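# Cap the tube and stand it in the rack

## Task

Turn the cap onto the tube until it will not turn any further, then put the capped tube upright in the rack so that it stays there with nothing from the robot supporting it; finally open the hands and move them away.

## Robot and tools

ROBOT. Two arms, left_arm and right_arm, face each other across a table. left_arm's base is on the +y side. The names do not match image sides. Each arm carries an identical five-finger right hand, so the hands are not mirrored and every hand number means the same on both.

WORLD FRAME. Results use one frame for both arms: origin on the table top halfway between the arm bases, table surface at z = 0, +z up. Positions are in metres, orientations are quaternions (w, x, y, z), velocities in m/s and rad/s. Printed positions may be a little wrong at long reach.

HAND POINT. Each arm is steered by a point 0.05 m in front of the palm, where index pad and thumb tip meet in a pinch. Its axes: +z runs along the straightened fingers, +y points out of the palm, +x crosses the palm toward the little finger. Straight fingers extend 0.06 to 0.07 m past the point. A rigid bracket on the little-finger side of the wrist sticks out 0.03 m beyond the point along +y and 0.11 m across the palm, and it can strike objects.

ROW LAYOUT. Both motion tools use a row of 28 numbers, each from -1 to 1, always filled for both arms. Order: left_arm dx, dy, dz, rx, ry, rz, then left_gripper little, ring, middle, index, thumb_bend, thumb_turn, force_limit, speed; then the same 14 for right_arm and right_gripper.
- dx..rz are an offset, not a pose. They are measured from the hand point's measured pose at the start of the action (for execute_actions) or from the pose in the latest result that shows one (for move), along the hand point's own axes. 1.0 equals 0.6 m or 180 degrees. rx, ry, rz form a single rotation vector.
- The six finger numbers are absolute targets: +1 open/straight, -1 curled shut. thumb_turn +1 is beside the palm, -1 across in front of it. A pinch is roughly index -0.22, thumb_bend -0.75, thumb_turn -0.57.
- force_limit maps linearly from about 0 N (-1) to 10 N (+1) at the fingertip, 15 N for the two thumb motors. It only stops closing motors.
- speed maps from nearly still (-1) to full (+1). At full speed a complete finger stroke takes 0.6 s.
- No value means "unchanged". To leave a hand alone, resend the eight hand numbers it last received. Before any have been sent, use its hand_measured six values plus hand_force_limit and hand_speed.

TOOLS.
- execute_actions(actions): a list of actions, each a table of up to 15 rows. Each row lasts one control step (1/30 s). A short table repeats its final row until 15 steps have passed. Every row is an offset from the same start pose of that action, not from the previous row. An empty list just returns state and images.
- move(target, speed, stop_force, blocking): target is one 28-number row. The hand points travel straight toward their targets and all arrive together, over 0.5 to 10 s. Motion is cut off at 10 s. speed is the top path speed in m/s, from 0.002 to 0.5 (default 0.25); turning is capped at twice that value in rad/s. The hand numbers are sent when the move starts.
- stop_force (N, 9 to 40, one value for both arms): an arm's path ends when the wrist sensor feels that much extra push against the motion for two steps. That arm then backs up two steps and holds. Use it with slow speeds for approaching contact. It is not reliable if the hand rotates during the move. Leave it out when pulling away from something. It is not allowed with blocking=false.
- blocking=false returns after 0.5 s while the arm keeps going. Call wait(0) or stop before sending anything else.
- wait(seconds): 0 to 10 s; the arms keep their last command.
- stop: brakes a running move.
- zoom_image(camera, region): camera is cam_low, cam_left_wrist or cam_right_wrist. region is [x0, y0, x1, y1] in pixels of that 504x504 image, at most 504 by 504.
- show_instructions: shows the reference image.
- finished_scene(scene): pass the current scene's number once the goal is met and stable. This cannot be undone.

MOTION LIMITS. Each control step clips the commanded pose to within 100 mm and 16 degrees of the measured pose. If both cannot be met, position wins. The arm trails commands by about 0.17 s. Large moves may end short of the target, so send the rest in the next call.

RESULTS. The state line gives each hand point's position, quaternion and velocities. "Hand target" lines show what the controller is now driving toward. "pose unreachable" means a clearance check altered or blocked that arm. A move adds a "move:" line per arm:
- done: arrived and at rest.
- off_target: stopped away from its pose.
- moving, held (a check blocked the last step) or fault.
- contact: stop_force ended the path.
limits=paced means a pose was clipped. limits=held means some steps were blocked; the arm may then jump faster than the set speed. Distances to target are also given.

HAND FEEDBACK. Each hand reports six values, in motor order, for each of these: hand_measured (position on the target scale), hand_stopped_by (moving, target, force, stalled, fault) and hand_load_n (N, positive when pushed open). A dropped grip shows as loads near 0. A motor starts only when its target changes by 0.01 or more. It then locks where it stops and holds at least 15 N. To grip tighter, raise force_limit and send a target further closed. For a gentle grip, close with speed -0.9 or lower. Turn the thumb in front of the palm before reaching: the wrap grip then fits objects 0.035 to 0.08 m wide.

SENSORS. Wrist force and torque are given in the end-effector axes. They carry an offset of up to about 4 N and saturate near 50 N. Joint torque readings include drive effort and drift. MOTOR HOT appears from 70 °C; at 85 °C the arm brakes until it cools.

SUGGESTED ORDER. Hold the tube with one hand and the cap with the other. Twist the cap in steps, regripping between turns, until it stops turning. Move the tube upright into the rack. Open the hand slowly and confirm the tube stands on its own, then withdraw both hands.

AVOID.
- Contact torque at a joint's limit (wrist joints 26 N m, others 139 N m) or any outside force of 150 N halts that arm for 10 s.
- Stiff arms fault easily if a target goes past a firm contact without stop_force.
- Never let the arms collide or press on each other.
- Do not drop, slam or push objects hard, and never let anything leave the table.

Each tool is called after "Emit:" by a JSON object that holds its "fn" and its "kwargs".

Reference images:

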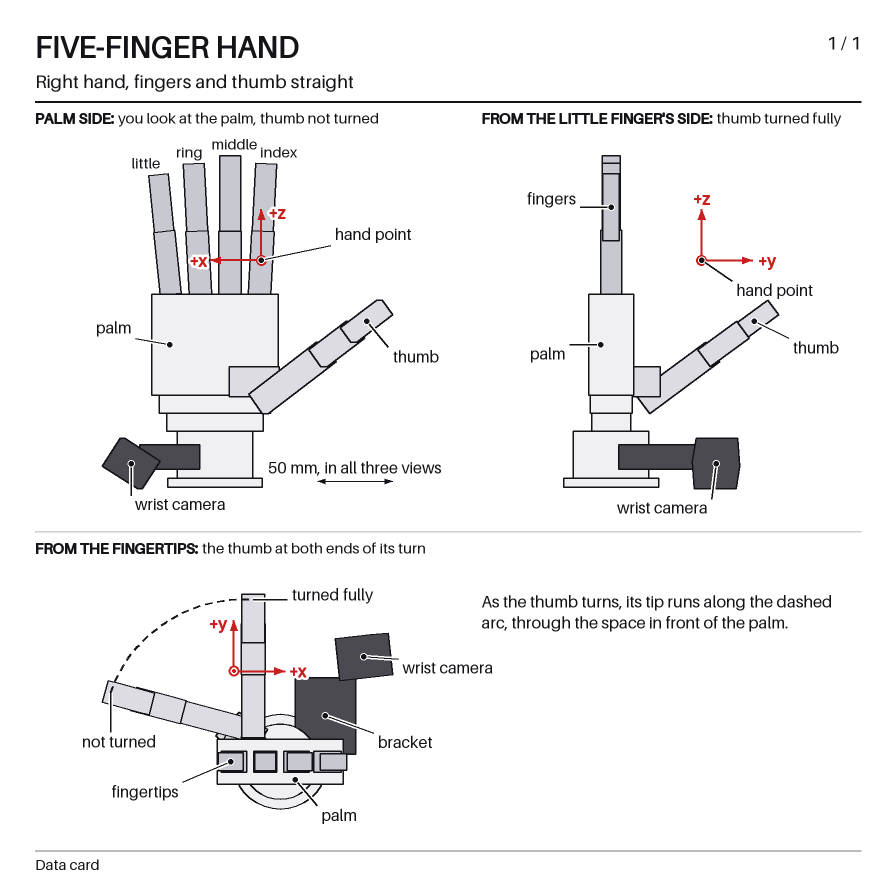

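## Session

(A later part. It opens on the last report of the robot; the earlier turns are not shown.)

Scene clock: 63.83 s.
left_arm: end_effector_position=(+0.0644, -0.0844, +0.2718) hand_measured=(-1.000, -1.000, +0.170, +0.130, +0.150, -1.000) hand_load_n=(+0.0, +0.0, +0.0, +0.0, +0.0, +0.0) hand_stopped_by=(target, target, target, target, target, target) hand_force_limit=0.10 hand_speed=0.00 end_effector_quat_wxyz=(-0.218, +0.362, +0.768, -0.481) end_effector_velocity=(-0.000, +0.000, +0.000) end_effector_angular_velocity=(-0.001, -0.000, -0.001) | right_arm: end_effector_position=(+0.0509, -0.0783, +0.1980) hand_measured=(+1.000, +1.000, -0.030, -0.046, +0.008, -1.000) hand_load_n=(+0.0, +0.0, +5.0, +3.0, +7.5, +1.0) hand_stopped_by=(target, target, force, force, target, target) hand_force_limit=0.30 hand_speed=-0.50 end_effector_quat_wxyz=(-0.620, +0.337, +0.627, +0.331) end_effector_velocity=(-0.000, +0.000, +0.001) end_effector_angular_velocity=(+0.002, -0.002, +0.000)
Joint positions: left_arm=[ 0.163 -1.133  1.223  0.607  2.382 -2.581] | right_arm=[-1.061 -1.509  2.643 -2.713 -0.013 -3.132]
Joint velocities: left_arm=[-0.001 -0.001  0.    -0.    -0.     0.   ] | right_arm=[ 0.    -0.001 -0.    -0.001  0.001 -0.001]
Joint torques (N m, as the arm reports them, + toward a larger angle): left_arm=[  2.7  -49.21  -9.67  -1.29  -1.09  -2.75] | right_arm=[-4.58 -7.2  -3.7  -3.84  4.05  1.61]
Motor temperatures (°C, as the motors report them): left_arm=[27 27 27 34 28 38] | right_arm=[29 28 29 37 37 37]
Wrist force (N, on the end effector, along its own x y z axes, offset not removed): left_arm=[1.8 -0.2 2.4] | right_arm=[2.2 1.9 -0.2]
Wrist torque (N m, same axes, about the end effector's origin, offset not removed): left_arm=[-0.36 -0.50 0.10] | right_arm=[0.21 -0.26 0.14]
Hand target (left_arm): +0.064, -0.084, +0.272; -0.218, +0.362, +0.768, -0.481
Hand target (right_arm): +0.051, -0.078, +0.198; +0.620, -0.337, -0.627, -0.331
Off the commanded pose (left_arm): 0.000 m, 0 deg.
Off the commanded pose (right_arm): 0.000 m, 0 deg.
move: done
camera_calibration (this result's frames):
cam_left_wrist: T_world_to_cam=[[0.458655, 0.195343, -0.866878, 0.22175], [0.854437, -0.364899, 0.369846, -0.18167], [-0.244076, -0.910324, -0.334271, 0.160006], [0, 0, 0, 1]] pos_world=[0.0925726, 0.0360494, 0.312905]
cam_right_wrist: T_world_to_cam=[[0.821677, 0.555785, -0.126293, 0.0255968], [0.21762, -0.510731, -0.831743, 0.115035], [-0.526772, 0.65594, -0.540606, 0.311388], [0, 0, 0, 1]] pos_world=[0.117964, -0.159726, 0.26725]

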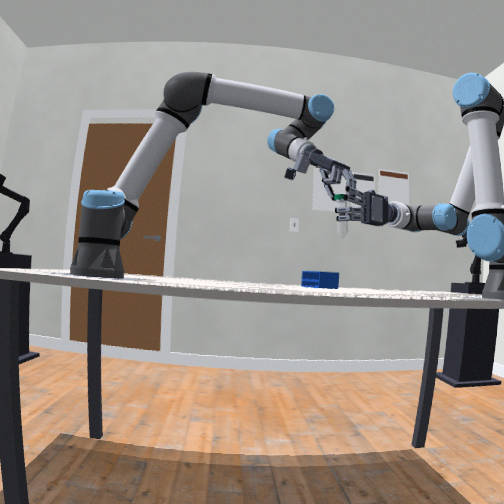

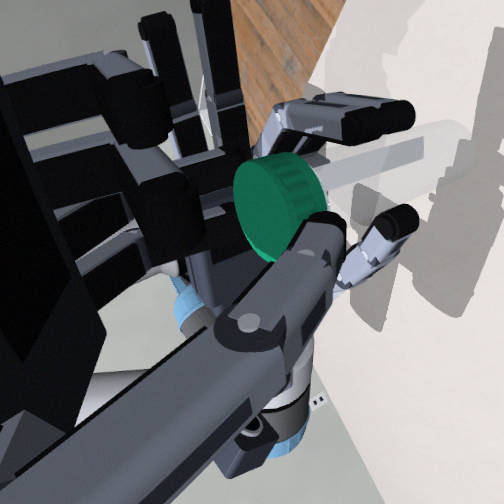

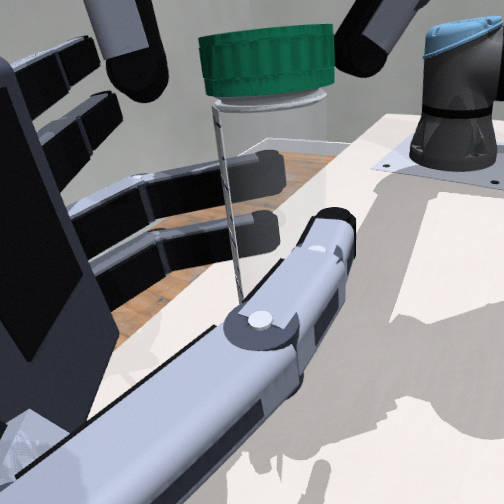

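Emit:
{"fn": "move", "kwargs": {"target": [0.0217,0.012,-0.0182,-0.005,-0.448,-0.2225,-1,-1,0.17,0.13,0.15,-1,0.1,0,0,0,0,0,0,0,1,1,-0.35,-0.35,0,-1,0.4,-0.9], "speed": 0.35}}

Emit:
{"fn": "execute_actions", "kwargs": {"actions": [[[0,0,0,0,0,0,-1,-1,0.08,0.04,0,-1,-0.2,-0.7,0,0,0,0,0,0,1,1,-0.35,-0.35,0,-1,0.4,-0.9]],[[0,0,0,0,0,0,-1,-1,-0.35,-0.35,0,-1,-0.2,-0.9,0,0,0,0,0,0,1,1,-0.35,-0.35,0,-1,0.4,-0.9]]]}}

Emit:
{"fn": "move", "kwargs": {"target": [0.0063,-0.0062,0.014,0.0025,0.224,0.111,-1,-1,-0.35,-0.35,0,-1,-0.2,-0.9,0,0,0,0,0,0,1,1,-0.35,-0.35,0,-1,0.4,-0.9]}}

Emit:
{"fn": "move", "kwargs": {"target": [0.0063,-0.0062,0.014,0.0025,0.224,0.111,-1,-1,-0.35,-0.35,0,-1,-0.2,-0.9,0,0,0,0,0,0,1,1,-0.35,-0.35,0,-1,0.4,-0.9]}}

Emit:
{"fn": "move", "kwargs": {"target": [0,0,0,0,0,0,-1,-1,0.17,0.13,0.15,-1,0.1,0,0,0,0,0,0,0,1,1,-0.35,-0.35,0,-1,0.4,-0.9]}}

Scene clock: 67.20 s.
left_arm: end_effector_position=(+0.0656, -0.0663, +0.2693) hand_measured=(-1.000, -1.000, +0.170, +0.130, +0.150, -1.000) hand_load_n=(+0.0, +0.0, +0.0, +0.0, +0.0, +0.0) hand_stopped_by=(target, target, target, target, target, target) hand_force_limit=0.10 hand_speed=0.00 end_effector_quat_wxyz=(-0.182, +0.290, -0.798, +0.496) end_effector_velocity=(+0.001, +0.000, +0.000) end_effector_angular_velocity=(+0.006, +0.004, +0.012) | right_arm: end_effector_position=(+0.0509, -0.0783, +0.1980) hand_measured=(+1.000, +1.000, -0.044, -0.072, +0.008, -1.000) hand_load_n=(+0.0, +0.0, +6.0, +8.0, +12.5, +0.0) hand_stopped_by=(target, target, force, force, target, target) hand_force_limit=0.40 hand_speed=-0.90 end_effector_quat_wxyz=(-0.620, +0.337, +0.627, +0.331) end_effector_velocity=(+0.000, -0.000, +0.001) end_effector_angular_velocity=(+0.001, -0.001, -0.001)
Joint positions: left_arm=[-0.393 -1.127  1.259  0.78   0.593 -3.958] | right_arm=[-1.061 -1.509  2.643 -2.713 -0.013 -3.132]
Joint velocities: left_arm=[ 0.002  0.009 -0.014  0.025 -0.002 -0.021] | right_arm=[-0.001 -0.001 -0.    -0.     0.001  0.   ]
Joint torques (N m, as the arm reports them, + toward a larger angle): left_arm=[ 10.18 -28.76 -32.64   3.05  -2.88  -2.5 ] | right_arm=[-4.84 -6.4  -3.15 -3.84  3.94  1.69]
Motor temperatures (°C, as the motors report them): left_arm=[27 27 27 34 28 38] | right_arm=[29 28 29 37 37 37]
Wrist force (N, on the end effector, along its own x y z axes, offset not removed): left_arm=[0.4 -1.7 2.1] | right_arm=[-3.9 -1.0 -1.0]
Wrist torque (N m, same axes, about the end effector's origin, offset not removed): left_arm=[-0.65 -0.29 -0.05] | right_arm=[-0.10 0.79 -0.17]
Hand target (left_arm): +0.066, -0.066, +0.269; +0.182, -0.290, +0.798, -0.495
Hand target (right_arm): +0.051, -0.078, +0.198; +0.620, -0.337, -0.627, -0.331
Off the commanded pose (left_arm): 0.001 m, 0 deg.
Off the commanded pose (right_arm): 0.000 m, 0 deg.
move: done
camera_calibration (this result's frames):
cam_left_wrist: T_world_to_cam=[[-0.201857, 0.453258, -0.868223, 0.276286], [0.368087, 0.856593, 0.361608, -0.0599728], [0.907615, -0.246589, -0.339748, 0.145829], [0, 0, 0, 1]] pos_world=[-0.0545107, -0.0378968, 0.31111]
cam_right_wrist: T_world_to_cam=[[0.821677, 0.555785, -0.126293, 0.0255968], [0.21762, -0.510731, -0.831743, 0.115035], [-0.526772, 0.65594, -0.540606, 0.311388], [0, 0, 0, 1]] pos_world=[0.117964, -0.159726, 0.26725]

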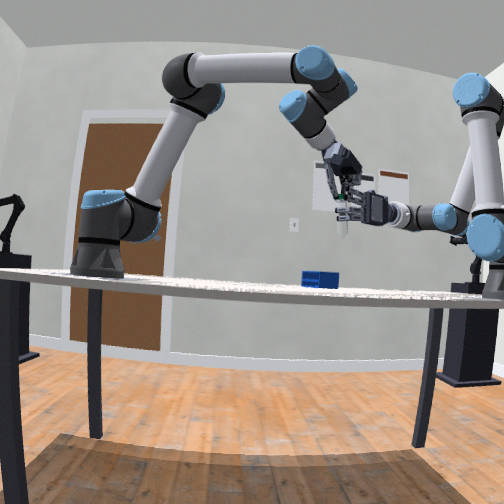

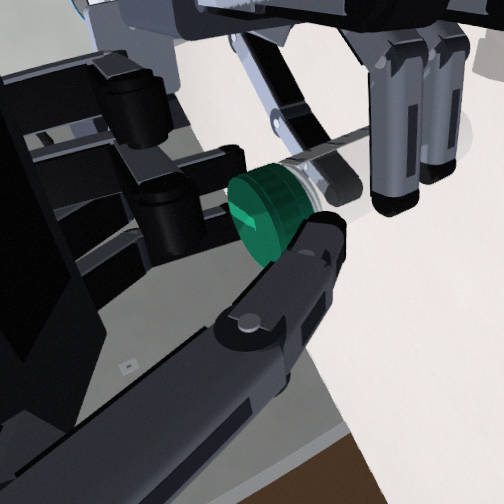

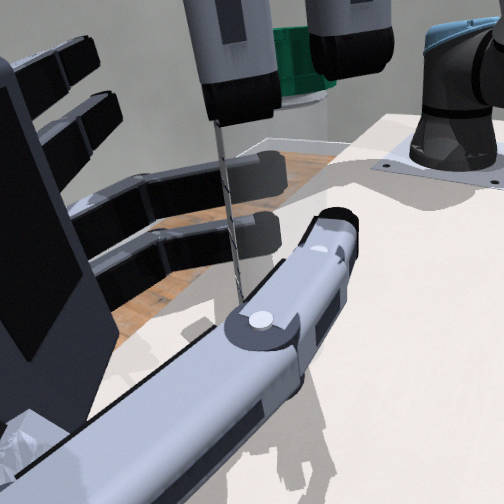

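Scene clock: 68.20 s.
left_arm: end_effector_position=(+0.0657, -0.0663, +0.2693) hand_measured=(-1.000, -1.000, +0.048, +0.026, +0.008, -1.000) hand_load_n=(+0.0, +0.0, +4.0, +3.0, +6.0, +0.0) hand_stopped_by=(target, target, force, force, force, target) hand_force_limit=-0.20 hand_speed=-0.90 end_effector_quat_wxyz=(-0.182, +0.290, -0.798, +0.496) end_effector_velocity=(-0.000, +0.000, -0.000) end_effector_angular_velocity=(+0.001, -0.001, -0.000) | right_arm: end_effector_position=(+0.0509, -0.0783, +0.1980) hand_measured=(+1.000, +1.000, -0.044, -0.072, +0.008, -1.000) hand_load_n=(+0.0, +0.0, +6.5, +8.0, +12.5, +0.0) hand_stopped_by=(target, target, force, force, target, target) hand_force_limit=0.40 hand_speed=-0.90 end_effector_quat_wxyz=(-0.620, +0.337, +0.627, +0.331) end_effector_velocity=(-0.000, -0.000, -0.000) end_effector_angular_velocity=(-0.001, +0.001, +0.000)
Joint positions: left_arm=[-0.393 -1.127  1.259  0.78   0.593 -3.958] | right_arm=[-1.061 -1.509  2.643 -2.713 -0.013 -3.132]
Joint velocities: left_arm=[-0.     0.     0.     0.    -0.     0.001] | right_arm=[ 0.    -0.    -0.     0.001 -0.     0.001]
Joint torques (N m, as the arm reports them, + toward a larger angle): left_arm=[  3.73 -45.2  -12.46  -0.19  -1.33   2.25] | right_arm=[-5.45 -6.35 -3.46 -3.82  3.93  1.59]
Motor temperatures (°C, as the motors report them): left_arm=[27 27 27 34 28 38] | right_arm=[29 28 29 37 37 37]
Wrist force (N, on the end effector, along its own x y z axes, offset not removed): left_arm=[0.3 -2.5 0.2] | right_arm=[-1.4 -0.1 4.7]
Wrist torque (N m, same axes, about the end effector's origin, offset not removed): left_arm=[-0.38 -0.23 -0.01] | right_arm=[-0.19 0.02 0.07]
Hand target (left_arm): +0.066, -0.066, +0.269; +0.182, -0.290, +0.798, -0.496
Hand target (right_arm): +0.051, -0.078, +0.198; +0.620, -0.337, -0.627, -0.331
Off the commanded pose (left_arm): 0.000 m, 0 deg.
Off the commanded pose (right_arm): 0.000 m, 0 deg.
camera_calibration (this result's frames):
cam_left_wrist: T_world_to_cam=[[-0.201884, 0.453217, -0.868238, 0.276299], [0.367971, 0.856645, 0.361604, -0.0599729], [0.907656, -0.246485, -0.339713, 0.145777], [0, 0, 0, 1]] pos_world=[-0.054467, -0.0379162, 0.311103]
cam_right_wrist: T_world_to_cam=[[0.821677, 0.555785, -0.126293, 0.0255968], [0.21762, -0.510731, -0.831743, 0.115035], [-0.526772, 0.65594, -0.540605, 0.311388], [0, 0, 0, 1]] pos_world=[0.117964, -0.159726, 0.26725]

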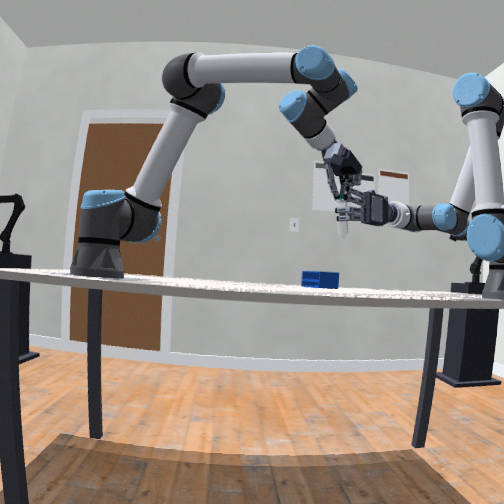

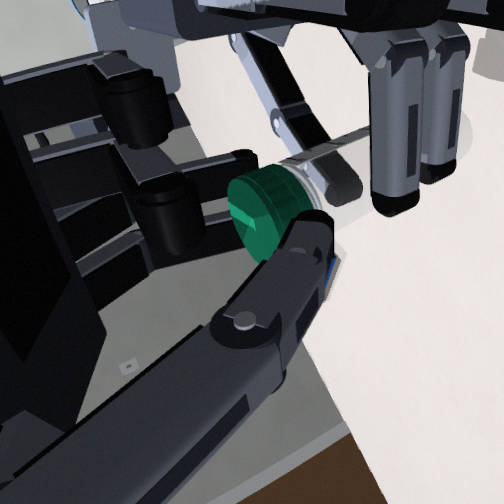

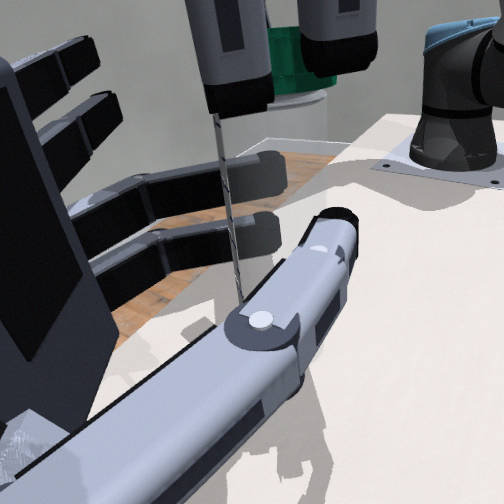

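Scene clock: 70.33 s.
left_arm: end_effector_position=(+0.0687, -0.0758, +0.2698) hand_measured=(-1.000, -1.000, +0.048, +0.026, +0.008, -1.000) hand_load_n=(+0.0, +0.0, +4.0, +2.5, +6.0, -1.5) hand_stopped_by=(target, target, force, force, force, target) hand_force_limit=-0.20 hand_speed=-0.90 end_effector_quat_wxyz=(+0.019, -0.039, -0.847, +0.530) end_effector_velocity=(+0.000, -0.001, -0.001) end_effector_angular_velocity=(+0.002, +0.001, -0.011) | right_arm: end_effector_position=(+0.0509, -0.0783, +0.1980) hand_measured=(+1.000, +1.000, -0.044, -0.072, +0.008, -1.000) hand_load_n=(+0.0, +0.0, +3.0, +9.0, +13.0, +3.0) hand_stopped_by=(target, target, force, force, target, target) hand_force_limit=0.40 hand_speed=-0.90 end_effector_quat_wxyz=(-0.620, +0.337, +0.627, +0.331) end_effector_velocity=(-0.000, +0.000, +0.000) end_effector_angular_velocity=(+0.000, -0.001, +0.000)
Joint positions: left_arm=[-0.152 -1.393  1.542  0.31   1.43  -3.201] | right_arm=[-1.061 -1.509  2.643 -2.713 -0.013 -3.132]
Joint velocities: left_arm=[ 0.007  0.003 -0.002  0.     0.016  0.007] | right_arm=[ 0.    -0.     0.     0.    -0.    -0.001]
Joint torques (N m, as the arm reports them, + toward a larger angle): left_arm=[ 13.04 -14.91 -31.12  -1.14   0.67   2.97] | right_arm=[-5.04 -6.61 -2.45 -3.67  4.06  1.68]
Motor temperatures (°C, as the motors report them): left_arm=[27 27 27 34 28 38] | right_arm=[29 28 29 37 37 37]
Wrist force (N, on the end effector, along its own x y z axes, offset not removed): left_arm=[3.9 -5.0 -0.3] | right_arm=[-5.6 -0.7 -4.3]
Wrist torque (N m, same axes, about the end effector's origin, offset not removed): left_arm=[-0.72 -0.38 -0.10] | right_arm=[-0.26 0.78 0.30]
Hand target (left_arm): +0.069, -0.076, +0.270; -0.020, +0.039, +0.847, -0.529
Hand target (right_arm): +0.051, -0.078, +0.198; +0.620, -0.337, -0.627, -0.331
Off the commanded pose (left_arm): 0.001 m, 0 deg.
Off the commanded pose (right_arm): 0.000 m, 0 deg.
move: done
camera_calibration (this result's frames):
cam_left_wrist: T_world_to_cam=[[0.181292, 0.459887, -0.869274, 0.256052], [0.864038, 0.347642, 0.364119, -0.126502], [0.46965, -0.817098, -0.334335, 0.12626], [0, 0, 0, 1]] pos_world=[0.00358466, 0.0293893, 0.310855]
cam_right_wrist: T_world_to_cam=[[0.821677, 0.555785, -0.126293, 0.0255968], [0.21762, -0.510731, -0.831743, 0.115035], [-0.526772, 0.65594, -0.540606, 0.311388], [0, 0, 0, 1]] pos_world=[0.117964, -0.159726, 0.26725]

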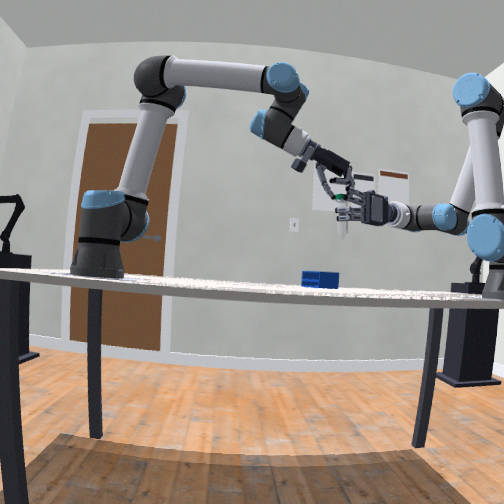

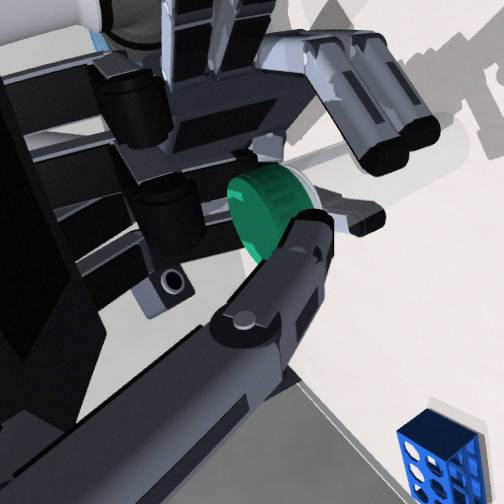

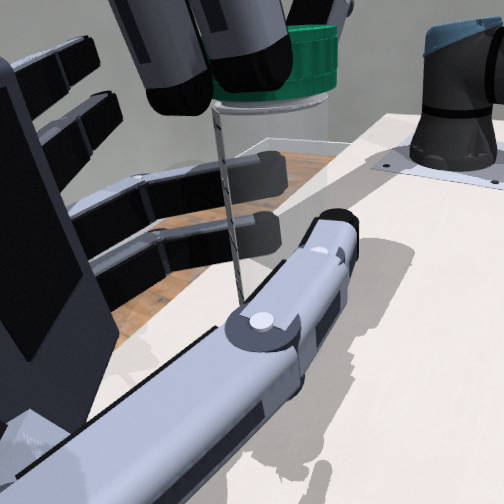

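Scene clock: 72.50 s.
left_arm: end_effector_position=(+0.0644, -0.0843, +0.2694) hand_measured=(-1.000, -1.000, +0.048, +0.026, +0.008, -1.000) hand_load_n=(+0.0, +0.0, +5.5, +3.0, +4.5, -3.0) hand_stopped_by=(target, target, force, force, force, target) hand_force_limit=-0.20 hand_speed=-0.90 end_effector_quat_wxyz=(-0.218, +0.361, +0.768, -0.482) end_effector_velocity=(+0.000, -0.000, -0.001) end_effector_angular_velocity=(+0.007, -0.002, -0.010) | right_arm: end_effector_position=(+0.0509, -0.0783, +0.1980) hand_measured=(+1.000, +1.000, -0.046, -0.072, +0.008, -1.000) hand_load_n=(+0.0, +0.0, +1.0, +9.5, +12.0, +3.5) hand_stopped_by=(target, target, force, force, target, target) hand_force_limit=0.40 hand_speed=-0.90 end_effector_quat_wxyz=(-0.620, +0.337, +0.627, +0.331) end_effector_velocity=(-0.000, -0.000, -0.001) end_effector_angular_velocity=(-0.003, +0.001, +0.000)
Joint positions: left_arm=[ 0.163 -1.135  1.232  0.596  2.382 -2.584] | right_arm=[-1.061 -1.509  2.643 -2.713 -0.013 -3.132]
Joint velocities: left_arm=[ 0.002  0.011 -0.013  0.019  0.008  0.015] | right_arm=[ 0.    -0.     0.     0.    -0.002  0.002]
Joint torques (N m, as the arm reports them, + toward a larger angle): left_arm=[ 12.41 -21.77 -28.63   2.56   0.71   2.47] | right_arm=[-4.84 -5.85 -3.06 -3.67  4.16  1.65]
Motor temperatures (°C, as the motors report them): left_arm=[27 27 27 34 28 38] | right_arm=[29 28 29 37 37 37]
Wrist force (N, on the end effector, along its own x y z axes, offset not removed): left_arm=[4.0 -8.0 0.0] | right_arm=[-5.6 -0.8 -7.4]
Wrist torque (N m, same axes, about the end effector's origin, offset not removed): left_arm=[-0.52 -0.35 -0.21] | right_arm=[-0.02 0.42 0.33]
Hand target (left_arm): +0.064, -0.084, +0.269; -0.218, +0.361, +0.768, -0.482
Hand target (right_arm): +0.051, -0.078, +0.198; +0.620, -0.337, -0.627, -0.331
Off the commanded pose (left_arm): 0.000 m, 0 deg.
Off the commanded pose (right_arm): 0.000 m, 0 deg.
move: done
camera_calibration (this result's frames):
cam_left_wrist: T_world_to_cam=[[0.457407, 0.194901, -0.867636, 0.219872], [0.855457, -0.362885, 0.36947, -0.18052], [-0.242842, -0.911223, -0.332716, 0.158662], [0, 0, 0, 1]] pos_world=[0.0923854, 0.0362149, 0.310255]
cam_right_wrist: T_world_to_cam=[[0.821677, 0.555785, -0.126293, 0.0255968], [0.21762, -0.510731, -0.831743, 0.115035], [-0.526772, 0.65594, -0.540606, 0.311388], [0, 0, 0, 1]] pos_world=[0.117964, -0.159726, 0.26725]

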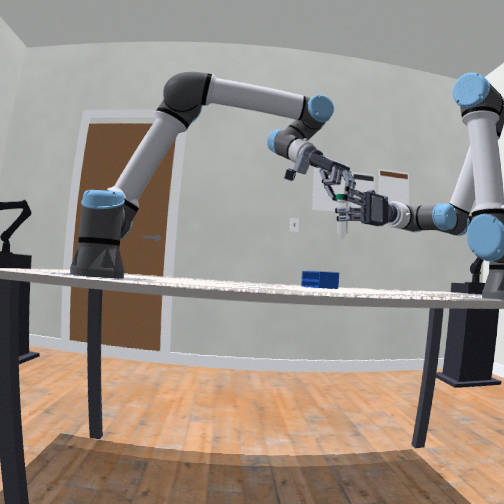

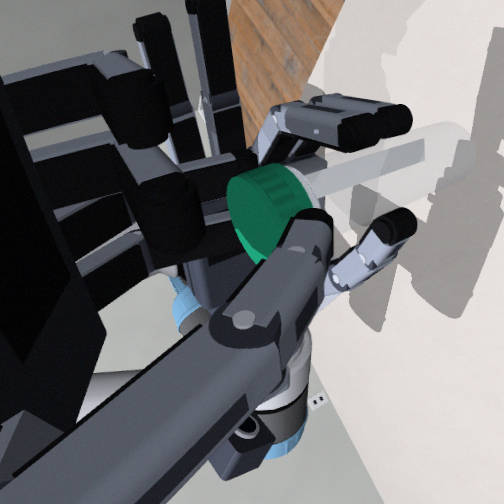

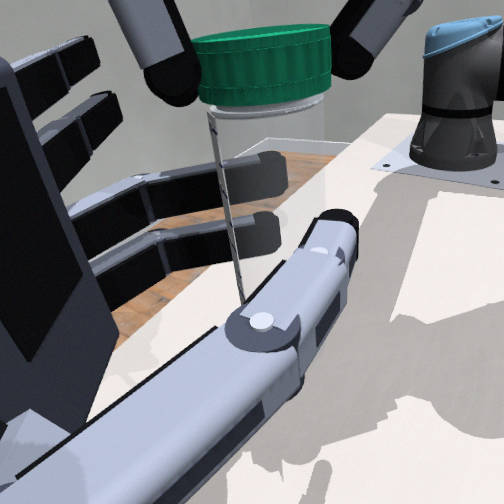

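Scene clock: 73.00 s.
left_arm: end_effector_position=(+0.0645, -0.0844, +0.2694) hand_measured=(-1.000, -1.000, +0.170, +0.130, +0.150, -1.000) hand_load_n=(+0.0, +0.0, +0.0, +0.0, +0.0, +0.0) hand_stopped_by=(target, target, target, target, target, target) hand_force_limit=0.10 hand_speed=0.00 end_effector_quat_wxyz=(-0.218, +0.361, +0.768, -0.482) end_effector_velocity=(+0.000, +0.000, -0.001) end_effector_angular_velocity=(+0.001, -0.000, +0.001) | right_arm: end_effector_position=(+0.0509, -0.0783, +0.1980) hand_measured=(+1.000, +1.000, -0.044, -0.072, +0.008, -1.000) hand_load_n=(+0.0, +0.0, +4.0, +8.0, +11.0, -1.0) hand_stopped_by=(target, target, force, force, target, target) hand_force_limit=0.40 hand_speed=-0.90 end_effector_quat_wxyz=(-0.620, +0.337, +0.627, +0.331) end_effector_velocity=(-0.000, +0.000, -0.000) end_effector_angular_velocity=(-0.000, -0.000, +0.000)
Joint positions: left_arm=[ 0.163 -1.135  1.232  0.596  2.382 -2.584] | right_arm=[-1.061 -1.509  2.643 -2.713 -0.013 -3.132]
Joint velocities: left_arm=[ 0.001  0.001  0.001 -0.    -0.    -0.   ] | right_arm=[ 0.  0. -0. -0. -0. -0.]
Joint torques (N m, as the arm reports them, + toward a larger angle): left_arm=[  3.71 -48.66  -9.85  -1.41  -0.98  -2.62] | right_arm=[-4.79 -6.94 -3.28 -3.73  4.02  1.55]
Motor temperatures (°C, as the motors report them): left_arm=[27 27 27 34 28 38] | right_arm=[29 28 29 37 37 37]
Wrist force (N, on the end effector, along its own x y z axes, offset not removed): left_arm=[0.9 -2.2 1.5] | right_arm=[-0.3 0.4 -0.5]
Wrist torque (N m, same axes, about the end effector's origin, offset not removed): left_arm=[-0.63 -0.34 -0.04] | right_arm=[0.04 0.07 0.24]
Hand target (left_arm): +0.064, -0.084, +0.269; -0.218, +0.361, +0.768, -0.482
Hand target (right_arm): +0.051, -0.078, +0.198; +0.620, -0.337, -0.627, -0.331
Off the commanded pose (left_arm): 0.000 m, 0 deg.
Off the commanded pose (right_arm): 0.000 m, 0 deg.
move: done
camera_calibration (this result's frames):
cam_left_wrist: T_world_to_cam=[[0.457419, 0.194942, -0.86762, 0.219813], [0.855464, -0.362855, 0.369482, -0.180562], [-0.242793, -0.911226, -0.332743, 0.15865], [0, 0, 0, 1]] pos_world=[0.0924366, 0.0361975, 0.310218]
cam_right_wrist: T_world_to_cam=[[0.821677, 0.555785, -0.126293, 0.0255968], [0.21762, -0.510731, -0.831743, 0.115035], [-0.526772, 0.65594, -0.540606, 0.311388], [0, 0, 0, 1]] pos_world=[0.117964, -0.159726, 0.26725]

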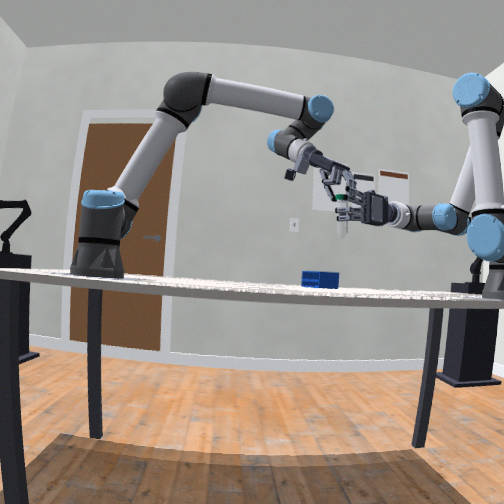

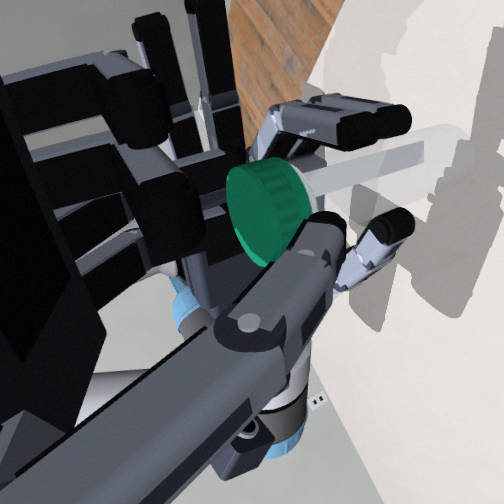

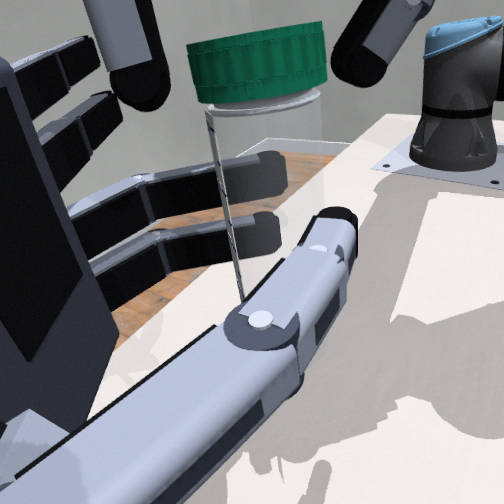

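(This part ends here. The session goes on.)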